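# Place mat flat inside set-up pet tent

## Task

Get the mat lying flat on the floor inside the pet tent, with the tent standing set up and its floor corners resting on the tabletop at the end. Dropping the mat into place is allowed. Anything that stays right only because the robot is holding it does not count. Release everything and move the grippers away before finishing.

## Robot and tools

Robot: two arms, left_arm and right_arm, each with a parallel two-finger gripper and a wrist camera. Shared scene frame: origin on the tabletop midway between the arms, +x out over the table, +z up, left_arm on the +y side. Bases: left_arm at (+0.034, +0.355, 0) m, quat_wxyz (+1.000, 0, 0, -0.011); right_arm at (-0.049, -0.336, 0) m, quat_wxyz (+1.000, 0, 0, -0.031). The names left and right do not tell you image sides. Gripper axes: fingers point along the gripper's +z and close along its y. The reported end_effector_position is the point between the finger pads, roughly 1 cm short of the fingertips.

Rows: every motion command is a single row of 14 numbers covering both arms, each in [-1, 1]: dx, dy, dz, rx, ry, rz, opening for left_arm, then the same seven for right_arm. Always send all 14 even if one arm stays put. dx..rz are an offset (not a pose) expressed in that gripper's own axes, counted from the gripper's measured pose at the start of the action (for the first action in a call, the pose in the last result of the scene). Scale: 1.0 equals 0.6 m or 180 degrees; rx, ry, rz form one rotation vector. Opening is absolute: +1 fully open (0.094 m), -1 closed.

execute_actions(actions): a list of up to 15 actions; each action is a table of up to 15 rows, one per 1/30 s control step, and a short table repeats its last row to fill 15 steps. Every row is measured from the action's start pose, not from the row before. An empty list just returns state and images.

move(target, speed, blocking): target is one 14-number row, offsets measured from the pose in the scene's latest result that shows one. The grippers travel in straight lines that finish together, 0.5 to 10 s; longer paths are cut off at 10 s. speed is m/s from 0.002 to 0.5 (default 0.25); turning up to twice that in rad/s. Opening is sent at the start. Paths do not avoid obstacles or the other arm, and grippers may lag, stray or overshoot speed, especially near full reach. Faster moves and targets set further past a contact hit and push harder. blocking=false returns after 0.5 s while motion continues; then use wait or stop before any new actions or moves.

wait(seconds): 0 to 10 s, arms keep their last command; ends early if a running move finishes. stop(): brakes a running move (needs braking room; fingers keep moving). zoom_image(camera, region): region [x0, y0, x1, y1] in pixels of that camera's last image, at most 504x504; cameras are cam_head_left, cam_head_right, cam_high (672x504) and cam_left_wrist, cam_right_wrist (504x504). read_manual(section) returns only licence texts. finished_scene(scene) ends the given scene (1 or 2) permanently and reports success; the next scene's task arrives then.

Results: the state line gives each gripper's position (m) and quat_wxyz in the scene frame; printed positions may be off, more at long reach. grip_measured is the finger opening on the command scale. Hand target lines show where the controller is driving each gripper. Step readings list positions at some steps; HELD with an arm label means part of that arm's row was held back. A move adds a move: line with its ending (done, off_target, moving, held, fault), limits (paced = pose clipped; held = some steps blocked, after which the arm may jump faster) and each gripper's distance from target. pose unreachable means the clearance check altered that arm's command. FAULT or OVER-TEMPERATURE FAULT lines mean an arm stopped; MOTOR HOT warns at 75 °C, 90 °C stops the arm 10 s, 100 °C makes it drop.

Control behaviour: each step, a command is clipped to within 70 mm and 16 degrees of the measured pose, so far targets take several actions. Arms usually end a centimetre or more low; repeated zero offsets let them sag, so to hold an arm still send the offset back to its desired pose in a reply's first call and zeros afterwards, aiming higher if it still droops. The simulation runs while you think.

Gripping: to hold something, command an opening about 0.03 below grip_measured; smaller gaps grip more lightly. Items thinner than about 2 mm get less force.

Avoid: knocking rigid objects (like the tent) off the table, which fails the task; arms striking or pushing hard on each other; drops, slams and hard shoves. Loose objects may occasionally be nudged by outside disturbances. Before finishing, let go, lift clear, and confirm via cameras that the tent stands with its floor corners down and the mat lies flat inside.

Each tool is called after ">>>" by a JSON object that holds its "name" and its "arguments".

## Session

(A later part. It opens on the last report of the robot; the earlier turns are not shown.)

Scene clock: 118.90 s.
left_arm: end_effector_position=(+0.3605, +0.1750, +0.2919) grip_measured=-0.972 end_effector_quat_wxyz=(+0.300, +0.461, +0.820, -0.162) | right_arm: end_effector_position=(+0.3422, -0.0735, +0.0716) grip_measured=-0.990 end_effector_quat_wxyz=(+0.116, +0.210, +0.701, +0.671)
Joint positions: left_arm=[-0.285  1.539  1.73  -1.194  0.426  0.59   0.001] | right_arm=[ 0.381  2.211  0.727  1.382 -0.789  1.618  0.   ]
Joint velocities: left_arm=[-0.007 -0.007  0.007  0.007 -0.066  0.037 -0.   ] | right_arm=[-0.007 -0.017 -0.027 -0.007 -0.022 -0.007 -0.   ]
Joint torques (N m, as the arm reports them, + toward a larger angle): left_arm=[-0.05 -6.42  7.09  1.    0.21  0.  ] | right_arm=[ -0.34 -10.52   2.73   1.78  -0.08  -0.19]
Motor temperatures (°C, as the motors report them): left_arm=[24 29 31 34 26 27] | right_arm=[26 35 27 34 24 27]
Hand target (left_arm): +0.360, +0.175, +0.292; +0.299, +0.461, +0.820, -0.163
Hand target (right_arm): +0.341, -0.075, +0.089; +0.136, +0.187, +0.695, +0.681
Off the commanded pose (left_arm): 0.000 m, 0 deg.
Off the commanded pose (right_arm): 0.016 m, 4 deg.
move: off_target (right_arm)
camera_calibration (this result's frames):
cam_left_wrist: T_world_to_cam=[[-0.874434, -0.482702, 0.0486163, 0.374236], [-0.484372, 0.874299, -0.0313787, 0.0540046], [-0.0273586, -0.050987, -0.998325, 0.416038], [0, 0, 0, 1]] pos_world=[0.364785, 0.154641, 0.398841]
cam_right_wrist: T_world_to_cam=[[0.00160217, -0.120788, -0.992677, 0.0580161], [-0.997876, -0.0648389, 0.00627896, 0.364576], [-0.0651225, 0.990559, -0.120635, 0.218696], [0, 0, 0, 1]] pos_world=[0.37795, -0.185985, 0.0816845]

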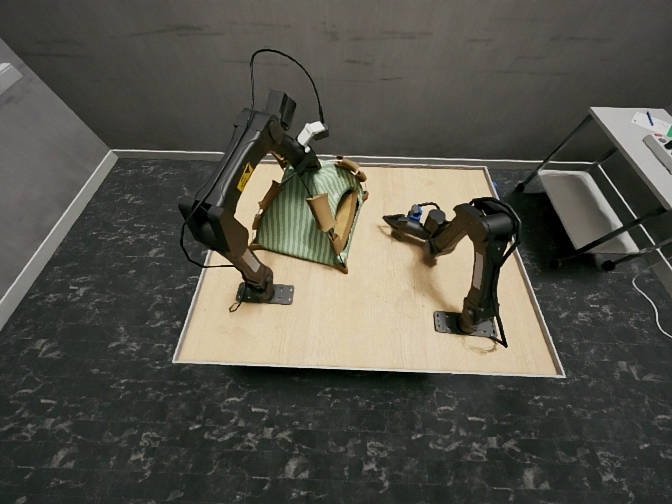

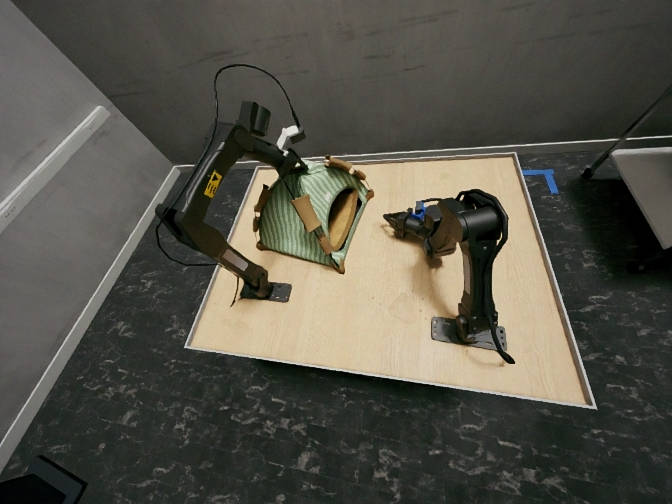

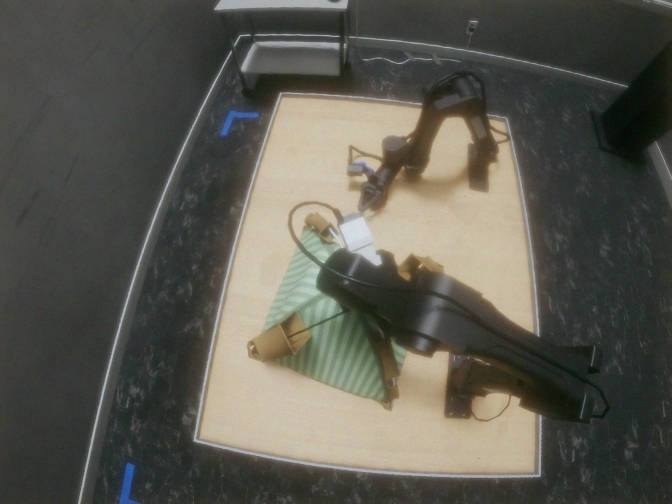

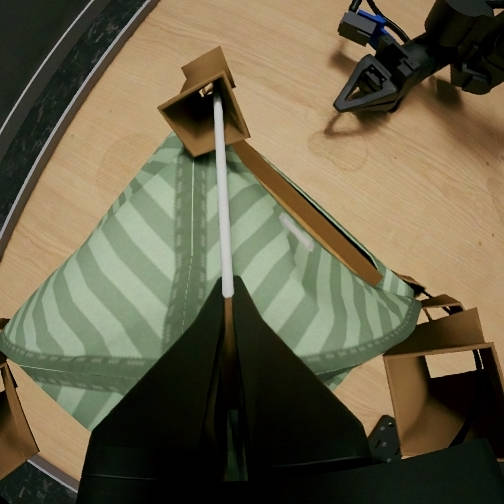

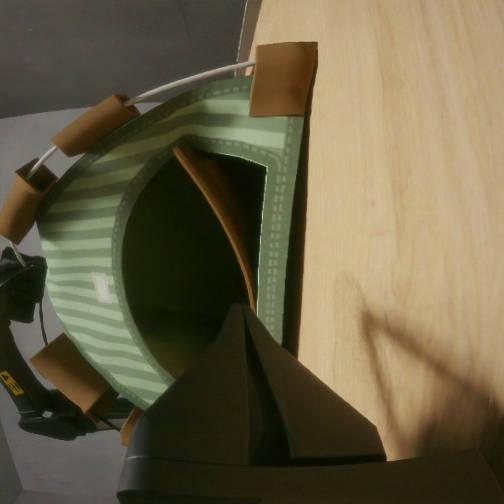

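>>> {"name": "move", "arguments": {"target": [0,0,0,0,0,0,-1, 0.05,0.04,0.21,0,0,0,0.2], "speed": 0.07}}

>>> {"name": "move", "arguments": {"target": [0,0,0,0,0,0,-1, 0,0,0,0,0,0,-1]}}

>>> {"name": "move", "arguments": {"target": [0,0,0,0,0,0,-1, 0.03,0,0.12,0,0,0,-1], "speed": 0.05}}

>>> {"name": "move", "arguments": {"target": [0,0,0,0,0,0,-1, 0,0,0,0,0,0,0.2]}}

>>> {"name": "move", "arguments": {"target": [0,0,0,0,0,0,-1, -0.05,0.05,-0.35,0,0,0,0.2], "speed": 0.1}}

Scene clock: 121.47 s.
left_arm: end_effector_position=(+0.3609, +0.1757, +0.2917) grip_measured=-0.972 end_effector_quat_wxyz=(+0.300, +0.460, +0.820, -0.160) | right_arm: end_effector_position=(+0.3737, +0.0458, +0.0871) grip_measured=+0.198 end_effector_quat_wxyz=(+0.115, +0.215, +0.701, +0.670)
Joint positions: left_arm=[-0.285  1.539  1.73  -1.194  0.422  0.59   0.001] | right_arm=[ 0.639  2.304  1.092  1.125 -0.526  1.655  0.056]
Joint velocities: left_arm=[-0.007  0.002 -0.007  0.022 -0.022  0.022  0.001] | right_arm=[ 0.007 -0.002 -0.012 -0.051  0.007  0.037 -0.001]
Joint torques (N m, as the arm reports them, + toward a larger angle): left_arm=[ 0.02 -6.32  7.09  0.99  0.22 -0.01] | right_arm=[ 0.81 -9.38  7.24  1.49  0.05  0.01]
Motor temperatures (°C, as the motors report them): left_arm=[24 29 31 34 26 27] | right_arm=[26 35 28 34 24 27]
Hand target (left_arm): +0.361, +0.175, +0.292; +0.300, +0.461, +0.820, -0.162
Hand target (right_arm): +0.375, +0.053, +0.090; +0.115, +0.211, +0.700, +0.673
Off the commanded pose (left_arm): 0.001 m, 0 deg.
Off the commanded pose (right_arm): 0.008 m, 1 deg.
move: done
camera_calibration (this result's frames):
cam_left_wrist: T_world_to_cam=[[-0.873315, -0.485022, 0.045554, 0.375858], [-0.486477, 0.873211, -0.0290097, 0.0539322], [-0.025708, -0.0474956, -0.998541, 0.414702], [0, 0, 0, 1]] pos_world=[0.365141, 0.154902, 0.398539]
cam_right_wrist: T_world_to_cam=[[-0.00815353, -0.120103, -0.992728, 0.0913684], [-0.99818, -0.0583348, 0.0152558, 0.40263], [-0.0597429, 0.991046, -0.119409, 0.102308], [0, 0, 0, 1]] pos_world=[0.408755, -0.0669308, 0.096778]

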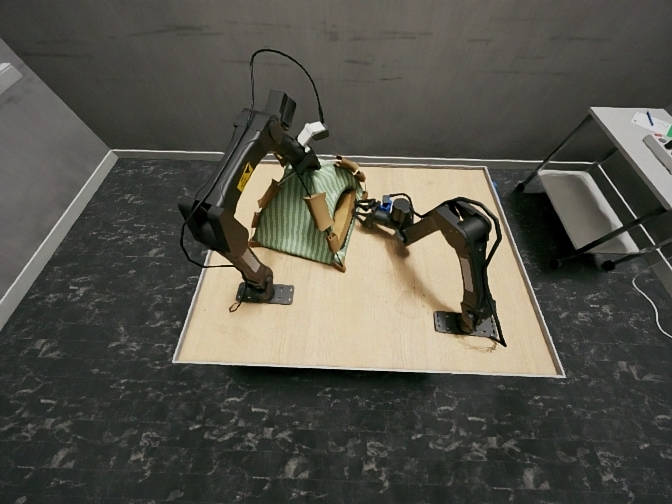

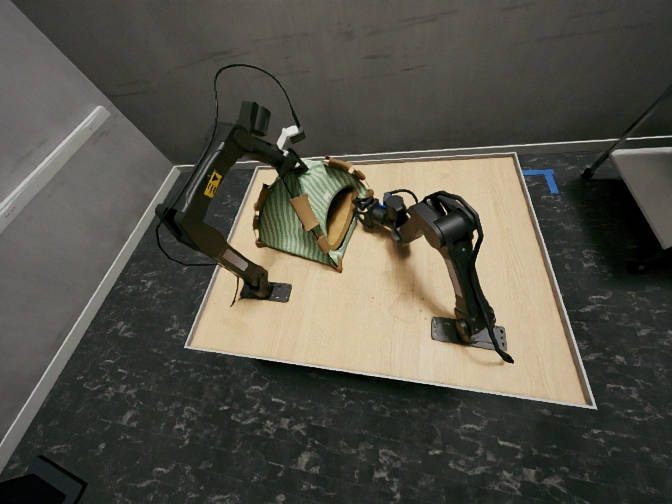

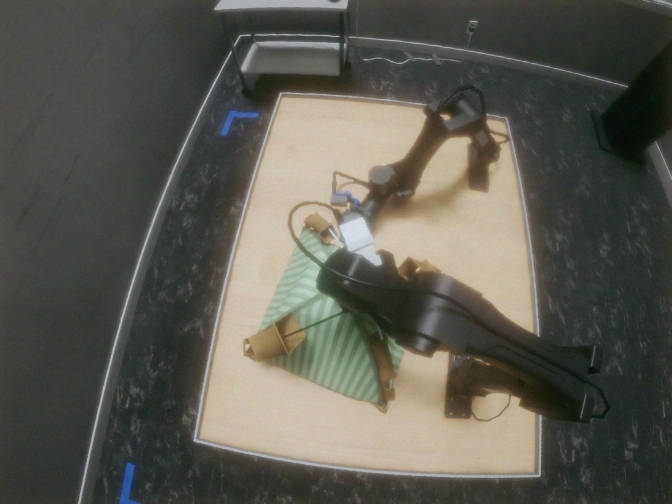

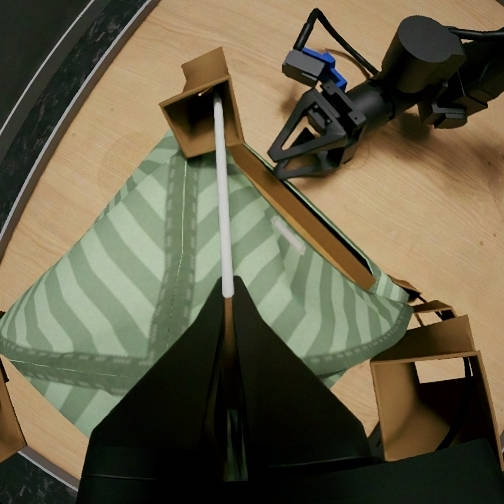

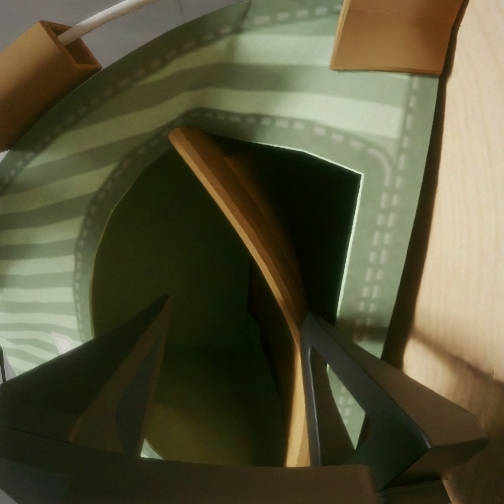

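Scene clock: 121.97 s.
left_arm: end_effector_position=(+0.3611, +0.1759, +0.2916) grip_measured=-0.972 end_effector_quat_wxyz=(+0.300, +0.460, +0.820, -0.160) | right_arm: end_effector_position=(+0.3737, +0.0458, +0.0871) grip_measured=-0.990 end_effector_quat_wxyz=(+0.115, +0.215, +0.701, +0.670)
Joint positions: left_arm=[-0.285  1.539  1.73  -1.194  0.42   0.59   0.001] | right_arm=[ 0.639  2.304  1.092  1.125 -0.526  1.655  0.   ]
Joint velocities: left_arm=[-0.002  0.007 -0.012 -0.007 -0.066 -0.051 -0.001] | right_arm=[-0.007 -0.007 -0.032 -0.022  0.037  0.051 -0.   ]
Joint torques (N m, as the arm reports them, + toward a larger angle): left_arm=[ 0.09 -6.35  7.16  1.02  0.21 -0.05] | right_arm=[  0.03 -10.03   5.09   1.6    0.01   0.  ]
Motor temperatures (°C, as the motors report them): left_arm=[24 29 31 34 26 27] | right_arm=[26 35 28 34 24 27]
Hand target (left_arm): +0.361, +0.176, +0.292; +0.300, +0.460, +0.820, -0.160
Hand target (right_arm): +0.374, +0.046, +0.087; +0.115, +0.215, +0.701, +0.670
Off the commanded pose (left_arm): 0.000 m, 0 deg.
Off the commanded pose (right_arm): 0.000 m, 0 deg.
move: done
camera_calibration (this result's frames):
cam_left_wrist: T_world_to_cam=[[-0.872934, -0.485794, 0.0446191, 0.376355], [-0.487183, 0.872847, -0.0281291, 0.0538652], [-0.0252807, -0.0462925, -0.998608, 0.414276], [0, 0, 0, 1]] pos_world=[0.365248, 0.154993, 0.398422]
cam_right_wrist: T_world_to_cam=[[-0.00815353, -0.120103, -0.992728, 0.0913684], [-0.99818, -0.0583348, 0.0152558, 0.40263], [-0.0597429, 0.991046, -0.119409, 0.102308], [0, 0, 0, 1]] pos_world=[0.408755, -0.0669308, 0.096778]

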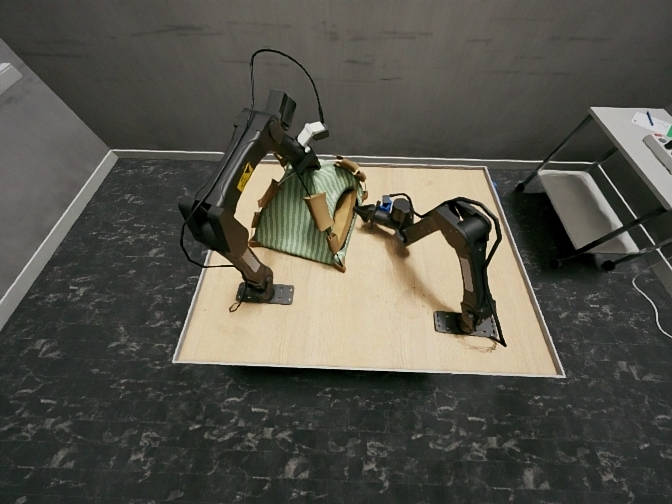

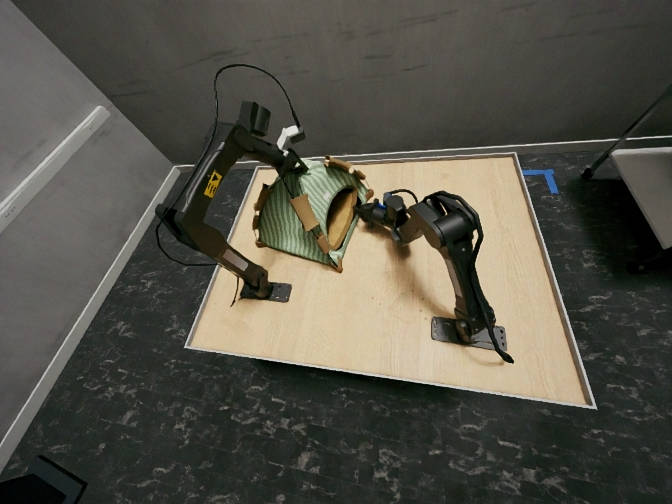

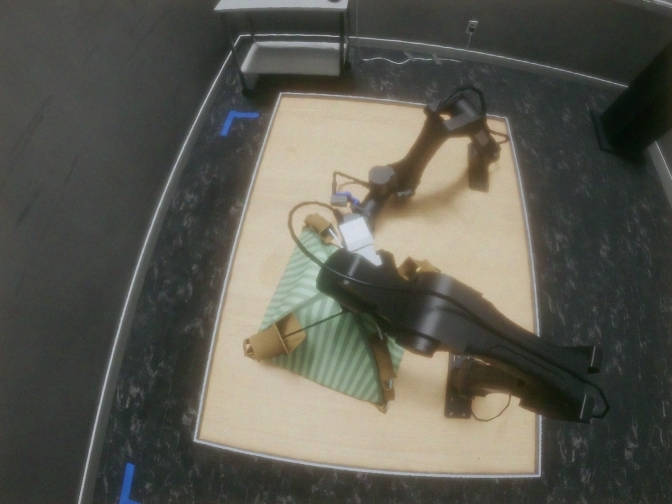

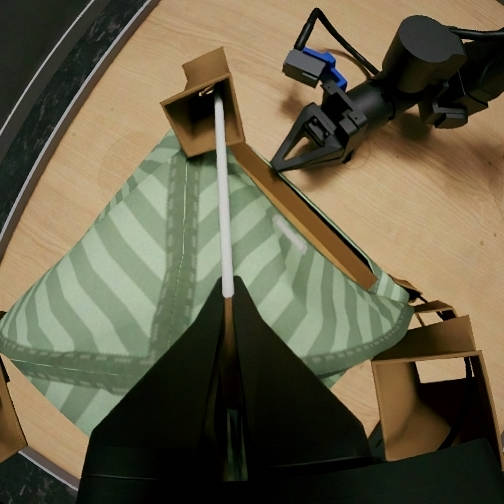

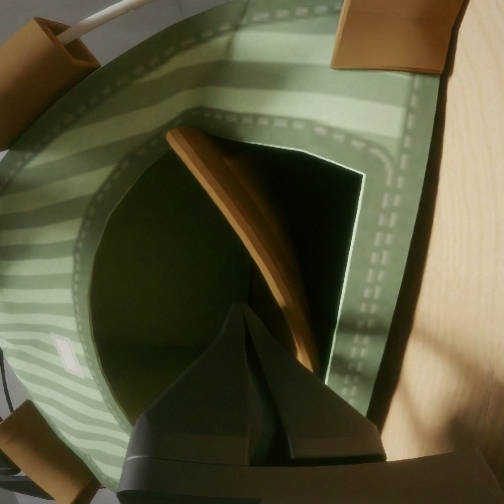

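Scene clock: 123.77 s.
left_arm: end_effector_position=(+0.3612, +0.1761, +0.2915) grip_measured=-0.972 end_effector_quat_wxyz=(+0.300, +0.460, +0.821, -0.159) | right_arm: end_effector_position=(+0.3880, +0.1123, +0.0815) grip_measured=-0.990 end_effector_quat_wxyz=(+0.114, +0.216, +0.701, +0.670)
Joint positions: left_arm=[-0.285  1.539  1.73  -1.194  0.419  0.59   0.001] | right_arm=[ 0.743  2.439  1.358  0.997 -0.422  1.666  0.   ]
Joint velocities: left_arm=[ 0.012 -0.007 -0.007 -0.007  0.037 -0.037 -0.   ] | right_arm=[-0.032 -0.002 -0.012 -0.022  0.007  0.007 -0.001]
Joint torques (N m, as the arm reports them, + toward a larger angle): left_arm=[ 0.07 -6.33  7.12  1.03  0.18  0.  ] | right_arm=[  0.51 -10.7    7.92   1.51   0.08   0.01]
Motor temperatures (°C, as the motors report them): left_arm=[24 29 31 34 26 27] | right_arm=[26 35 28 34 24 27]
Hand target (left_arm): +0.361, +0.176, +0.292; +0.300, +0.460, +0.820, -0.159
Hand target (right_arm): +0.390, +0.118, +0.084; +0.114, +0.215, +0.700, +0.671
Off the commanded pose (left_arm): 0.000 m, 0 deg.
Off the commanded pose (right_arm): 0.007 m, 0 deg.
move: done
camera_calibration (this result's frames):
cam_left_wrist: T_world_to_cam=[[-0.872647, -0.486372, 0.0439174, 0.376727], [-0.487712, 0.872572, -0.0274691, 0.0538155], [-0.0249608, -0.0453899, -0.998657, 0.413956], [0, 0, 0, 1]] pos_world=[0.365329, 0.155061, 0.398334]
cam_right_wrist: T_world_to_cam=[[-0.0115898, -0.120647, -0.992628, 0.0953274], [-0.99813, -0.0581896, 0.0187266, 0.420516], [-0.0600199, 0.990989, -0.119747, 0.036798], [0, 0, 0, 1]] pos_world=[0.423043, -0.000495829, 0.0911562]

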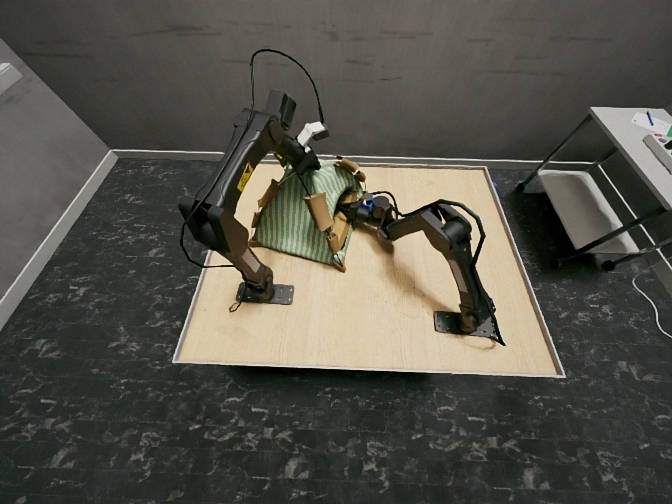

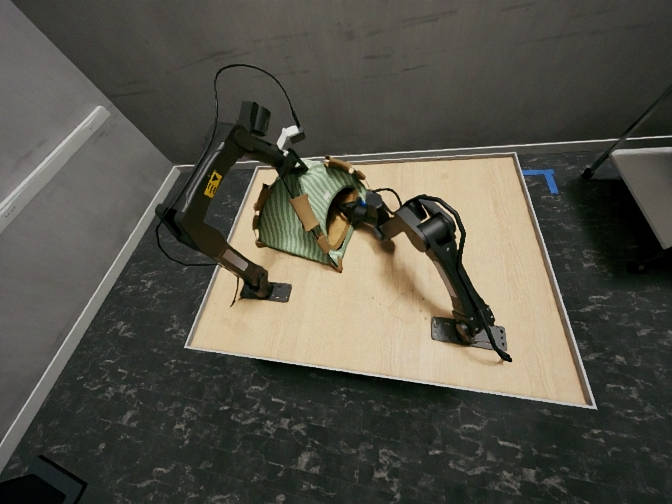

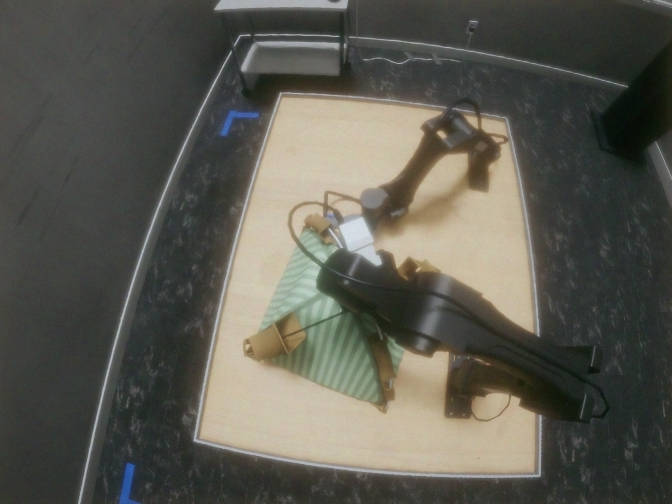

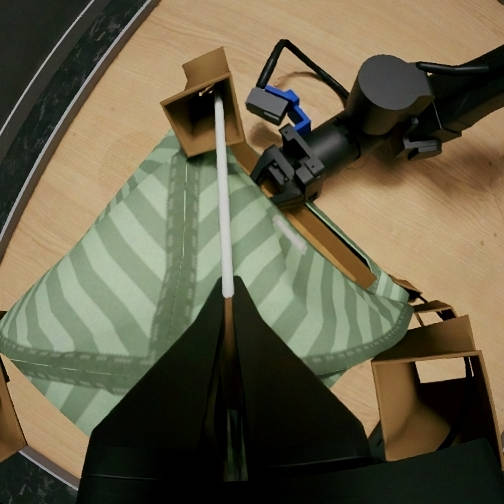

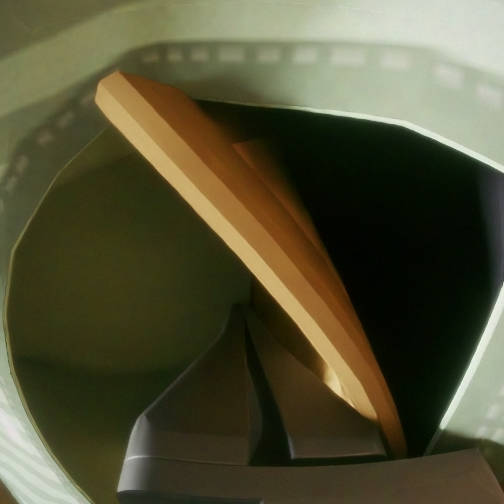

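Scene clock: 124.27 s.
left_arm: end_effector_position=(+0.3612, +0.1761, +0.2915) grip_measured=-0.972 end_effector_quat_wxyz=(+0.300, +0.460, +0.821, -0.159) | right_arm: end_effector_position=(+0.3880, +0.1123, +0.0820) grip_measured=+0.198 end_effector_quat_wxyz=(+0.114, +0.216, +0.701, +0.670)
Joint positions: left_arm=[-0.285  1.539  1.73  -1.194  0.419  0.59   0.001] | right_arm=[ 0.743  2.439  1.358  0.999 -0.422  1.666  0.056]
Joint velocities: left_arm=[ 0.002  0.002  0.007 -0.007  0.007  0.037 -0.001] | right_arm=[-0.022  0.017  0.007  0.022  0.007  0.007 -0.002]
Joint torques (N m, as the arm reports them, + toward a larger angle): left_arm=[ 0.07 -6.41  7.12  0.98  0.18 -0.01] | right_arm=[  0.03 -11.38   5.74   1.61   0.01  -0.01]
Motor temperatures (°C, as the motors report them): left_arm=[24 29 31 34 26 27] | right_arm=[26 35 28 34 24 27]
Hand target (left_arm): +0.361, +0.176, +0.292; +0.300, +0.460, +0.821, -0.159
Hand target (right_arm): +0.388, +0.112, +0.081; +0.114, +0.216, +0.701, +0.670
Off the commanded pose (left_arm): 0.000 m, 0 deg.
Off the commanded pose (right_arm): 0.000 m, 0 deg.
move: done
camera_calibration (this result's frames):
cam_left_wrist: T_world_to_cam=[[-0.872552, -0.486565, 0.0436833, 0.376851], [-0.487889, 0.87248, -0.0272493, 0.053799], [-0.0248543, -0.045089, -0.998674, 0.413849], [0, 0, 0, 1]] pos_world=[0.365356, 0.155084, 0.398304]
cam_right_wrist: T_world_to_cam=[[-0.0101177, -0.119456, -0.992788, 0.0950784], [-0.998157, -0.0582111, 0.0171766, 0.420678], [-0.0598431, 0.991132, -0.118647, 0.0366546], [0, 0, 0, 1]] pos_world=[0.423058, -0.000483767, 0.0915158]

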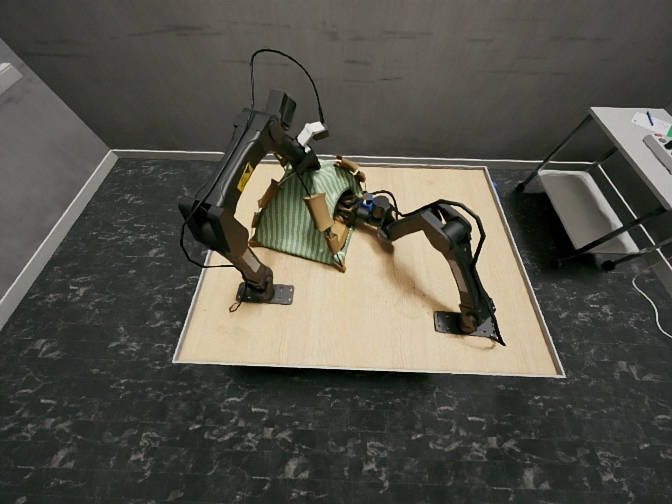

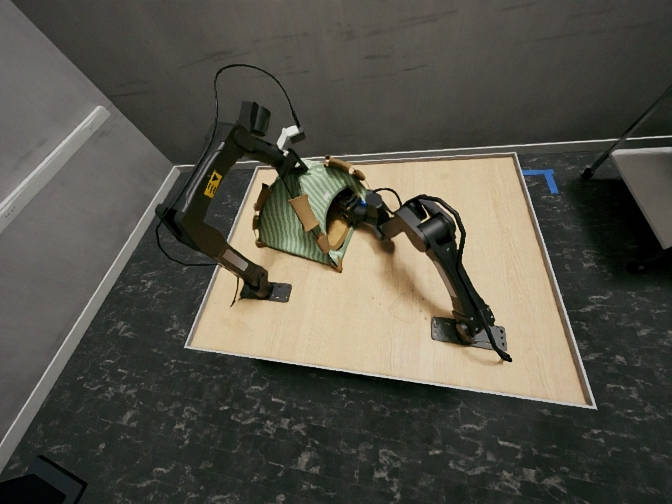

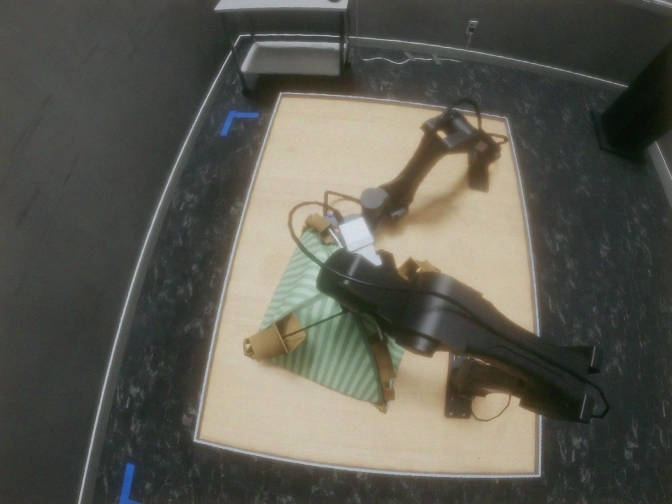

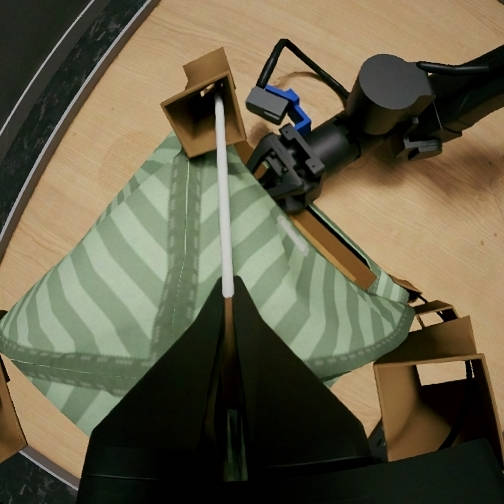

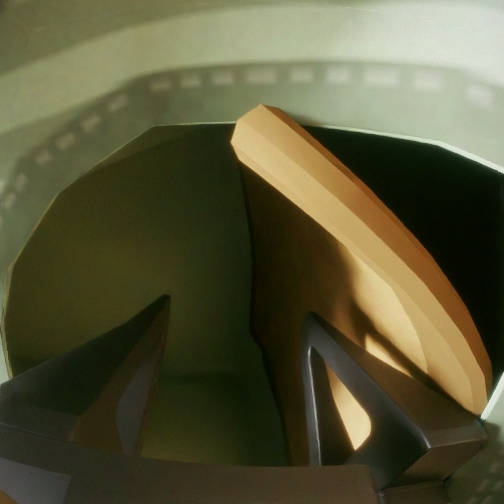

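Scene clock: 126.87 s.
left_arm: end_effector_position=(+0.3614, +0.1762, +0.2915) grip_measured=-0.972 end_effector_quat_wxyz=(+0.300, +0.460, +0.821, -0.158) | right_arm: end_effector_position=(+0.3273, -0.0861, +0.1108) grip_measured=+0.198 end_effector_quat_wxyz=(+0.100, +0.234, +0.708, +0.659)
Joint positions: left_arm=[-0.285  1.539  1.73  -1.194  0.418  0.59   0.001] | right_arm=[ 0.362  1.958  0.647  1.152 -0.796  1.626  0.056]
Joint velocities: left_arm=[-0.002 -0.007 -0.012  0.051  0.022 -0.022 -0.   ] | right_arm=[-0.012 -0.002  0.007  0.081 -0.051  0.022  0.   ]
Joint torques (N m, as the arm reports them, + toward a larger angle): left_arm=[ 0.02 -6.45  7.01  1.    0.17  0.  ] | right_arm=[-0.31 -9.39  3.74  1.7  -0.11 -0.19]
Motor temperatures (°C, as the motors report them): left_arm=[24 29 31 34 26 27] | right_arm=[26 36 28 34 24 27]
Hand target (left_arm): +0.361, +0.176, +0.291; +0.300, +0.460, +0.821, -0.159
Hand target (right_arm): +0.325, -0.088, +0.125; +0.117, +0.214, +0.703, +0.668
Off the commanded pose (left_arm): 0.000 m, 0 deg.
Off the commanded pose (right_arm): 0.013 m, 3 deg.
move: off_target (right_arm)
camera_calibration (this result's frames):
cam_left_wrist: T_world_to_cam=[[-0.872376, -0.486944, 0.0429542, 0.377229], [-0.488232, 0.872293, -0.0270878, 0.0539003], [-0.0242784, -0.0446024, -0.99871, 0.413575], [0, 0, 0, 1]] pos_world=[0.365442, 0.155119, 0.398297]
cam_right_wrist: T_world_to_cam=[[-0.0617373, -0.133002, -0.989191, 0.114762], [-0.996264, -0.051747, 0.0691364, 0.34224], [-0.060383, 0.989764, -0.12931, 0.234359], [0, 0, 0, 1]] pos_world=[0.362198, -0.198986, 0.120165]

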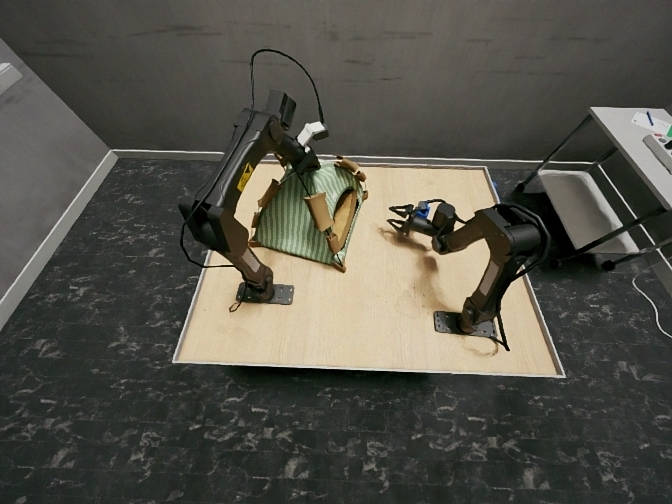

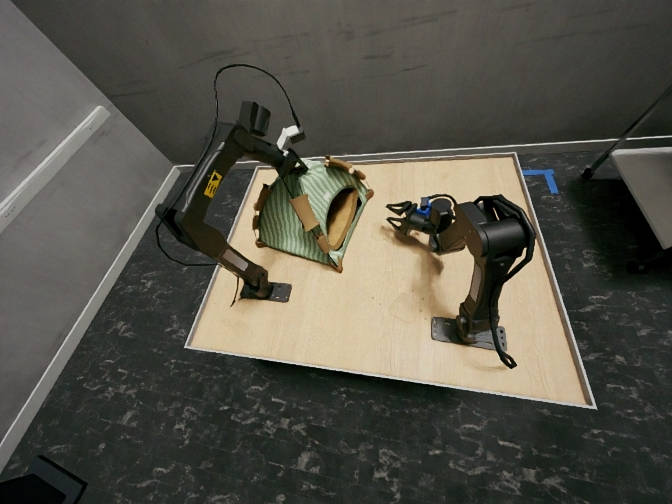

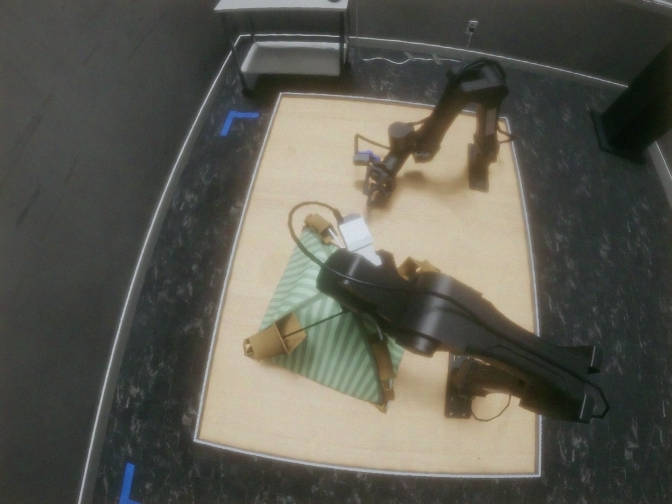

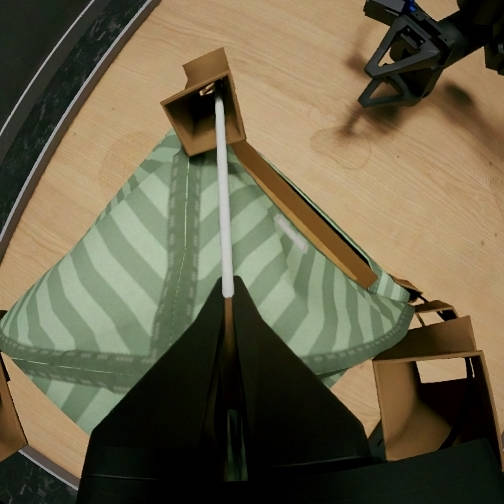

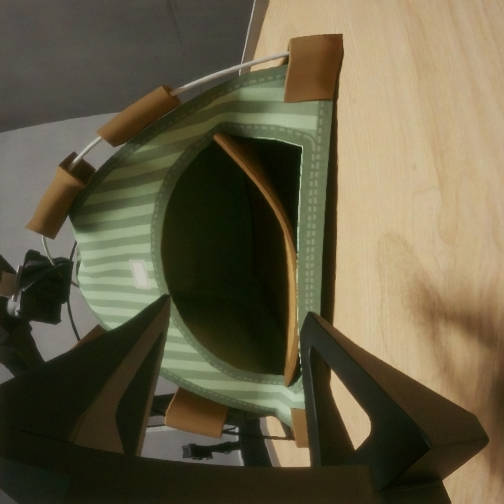

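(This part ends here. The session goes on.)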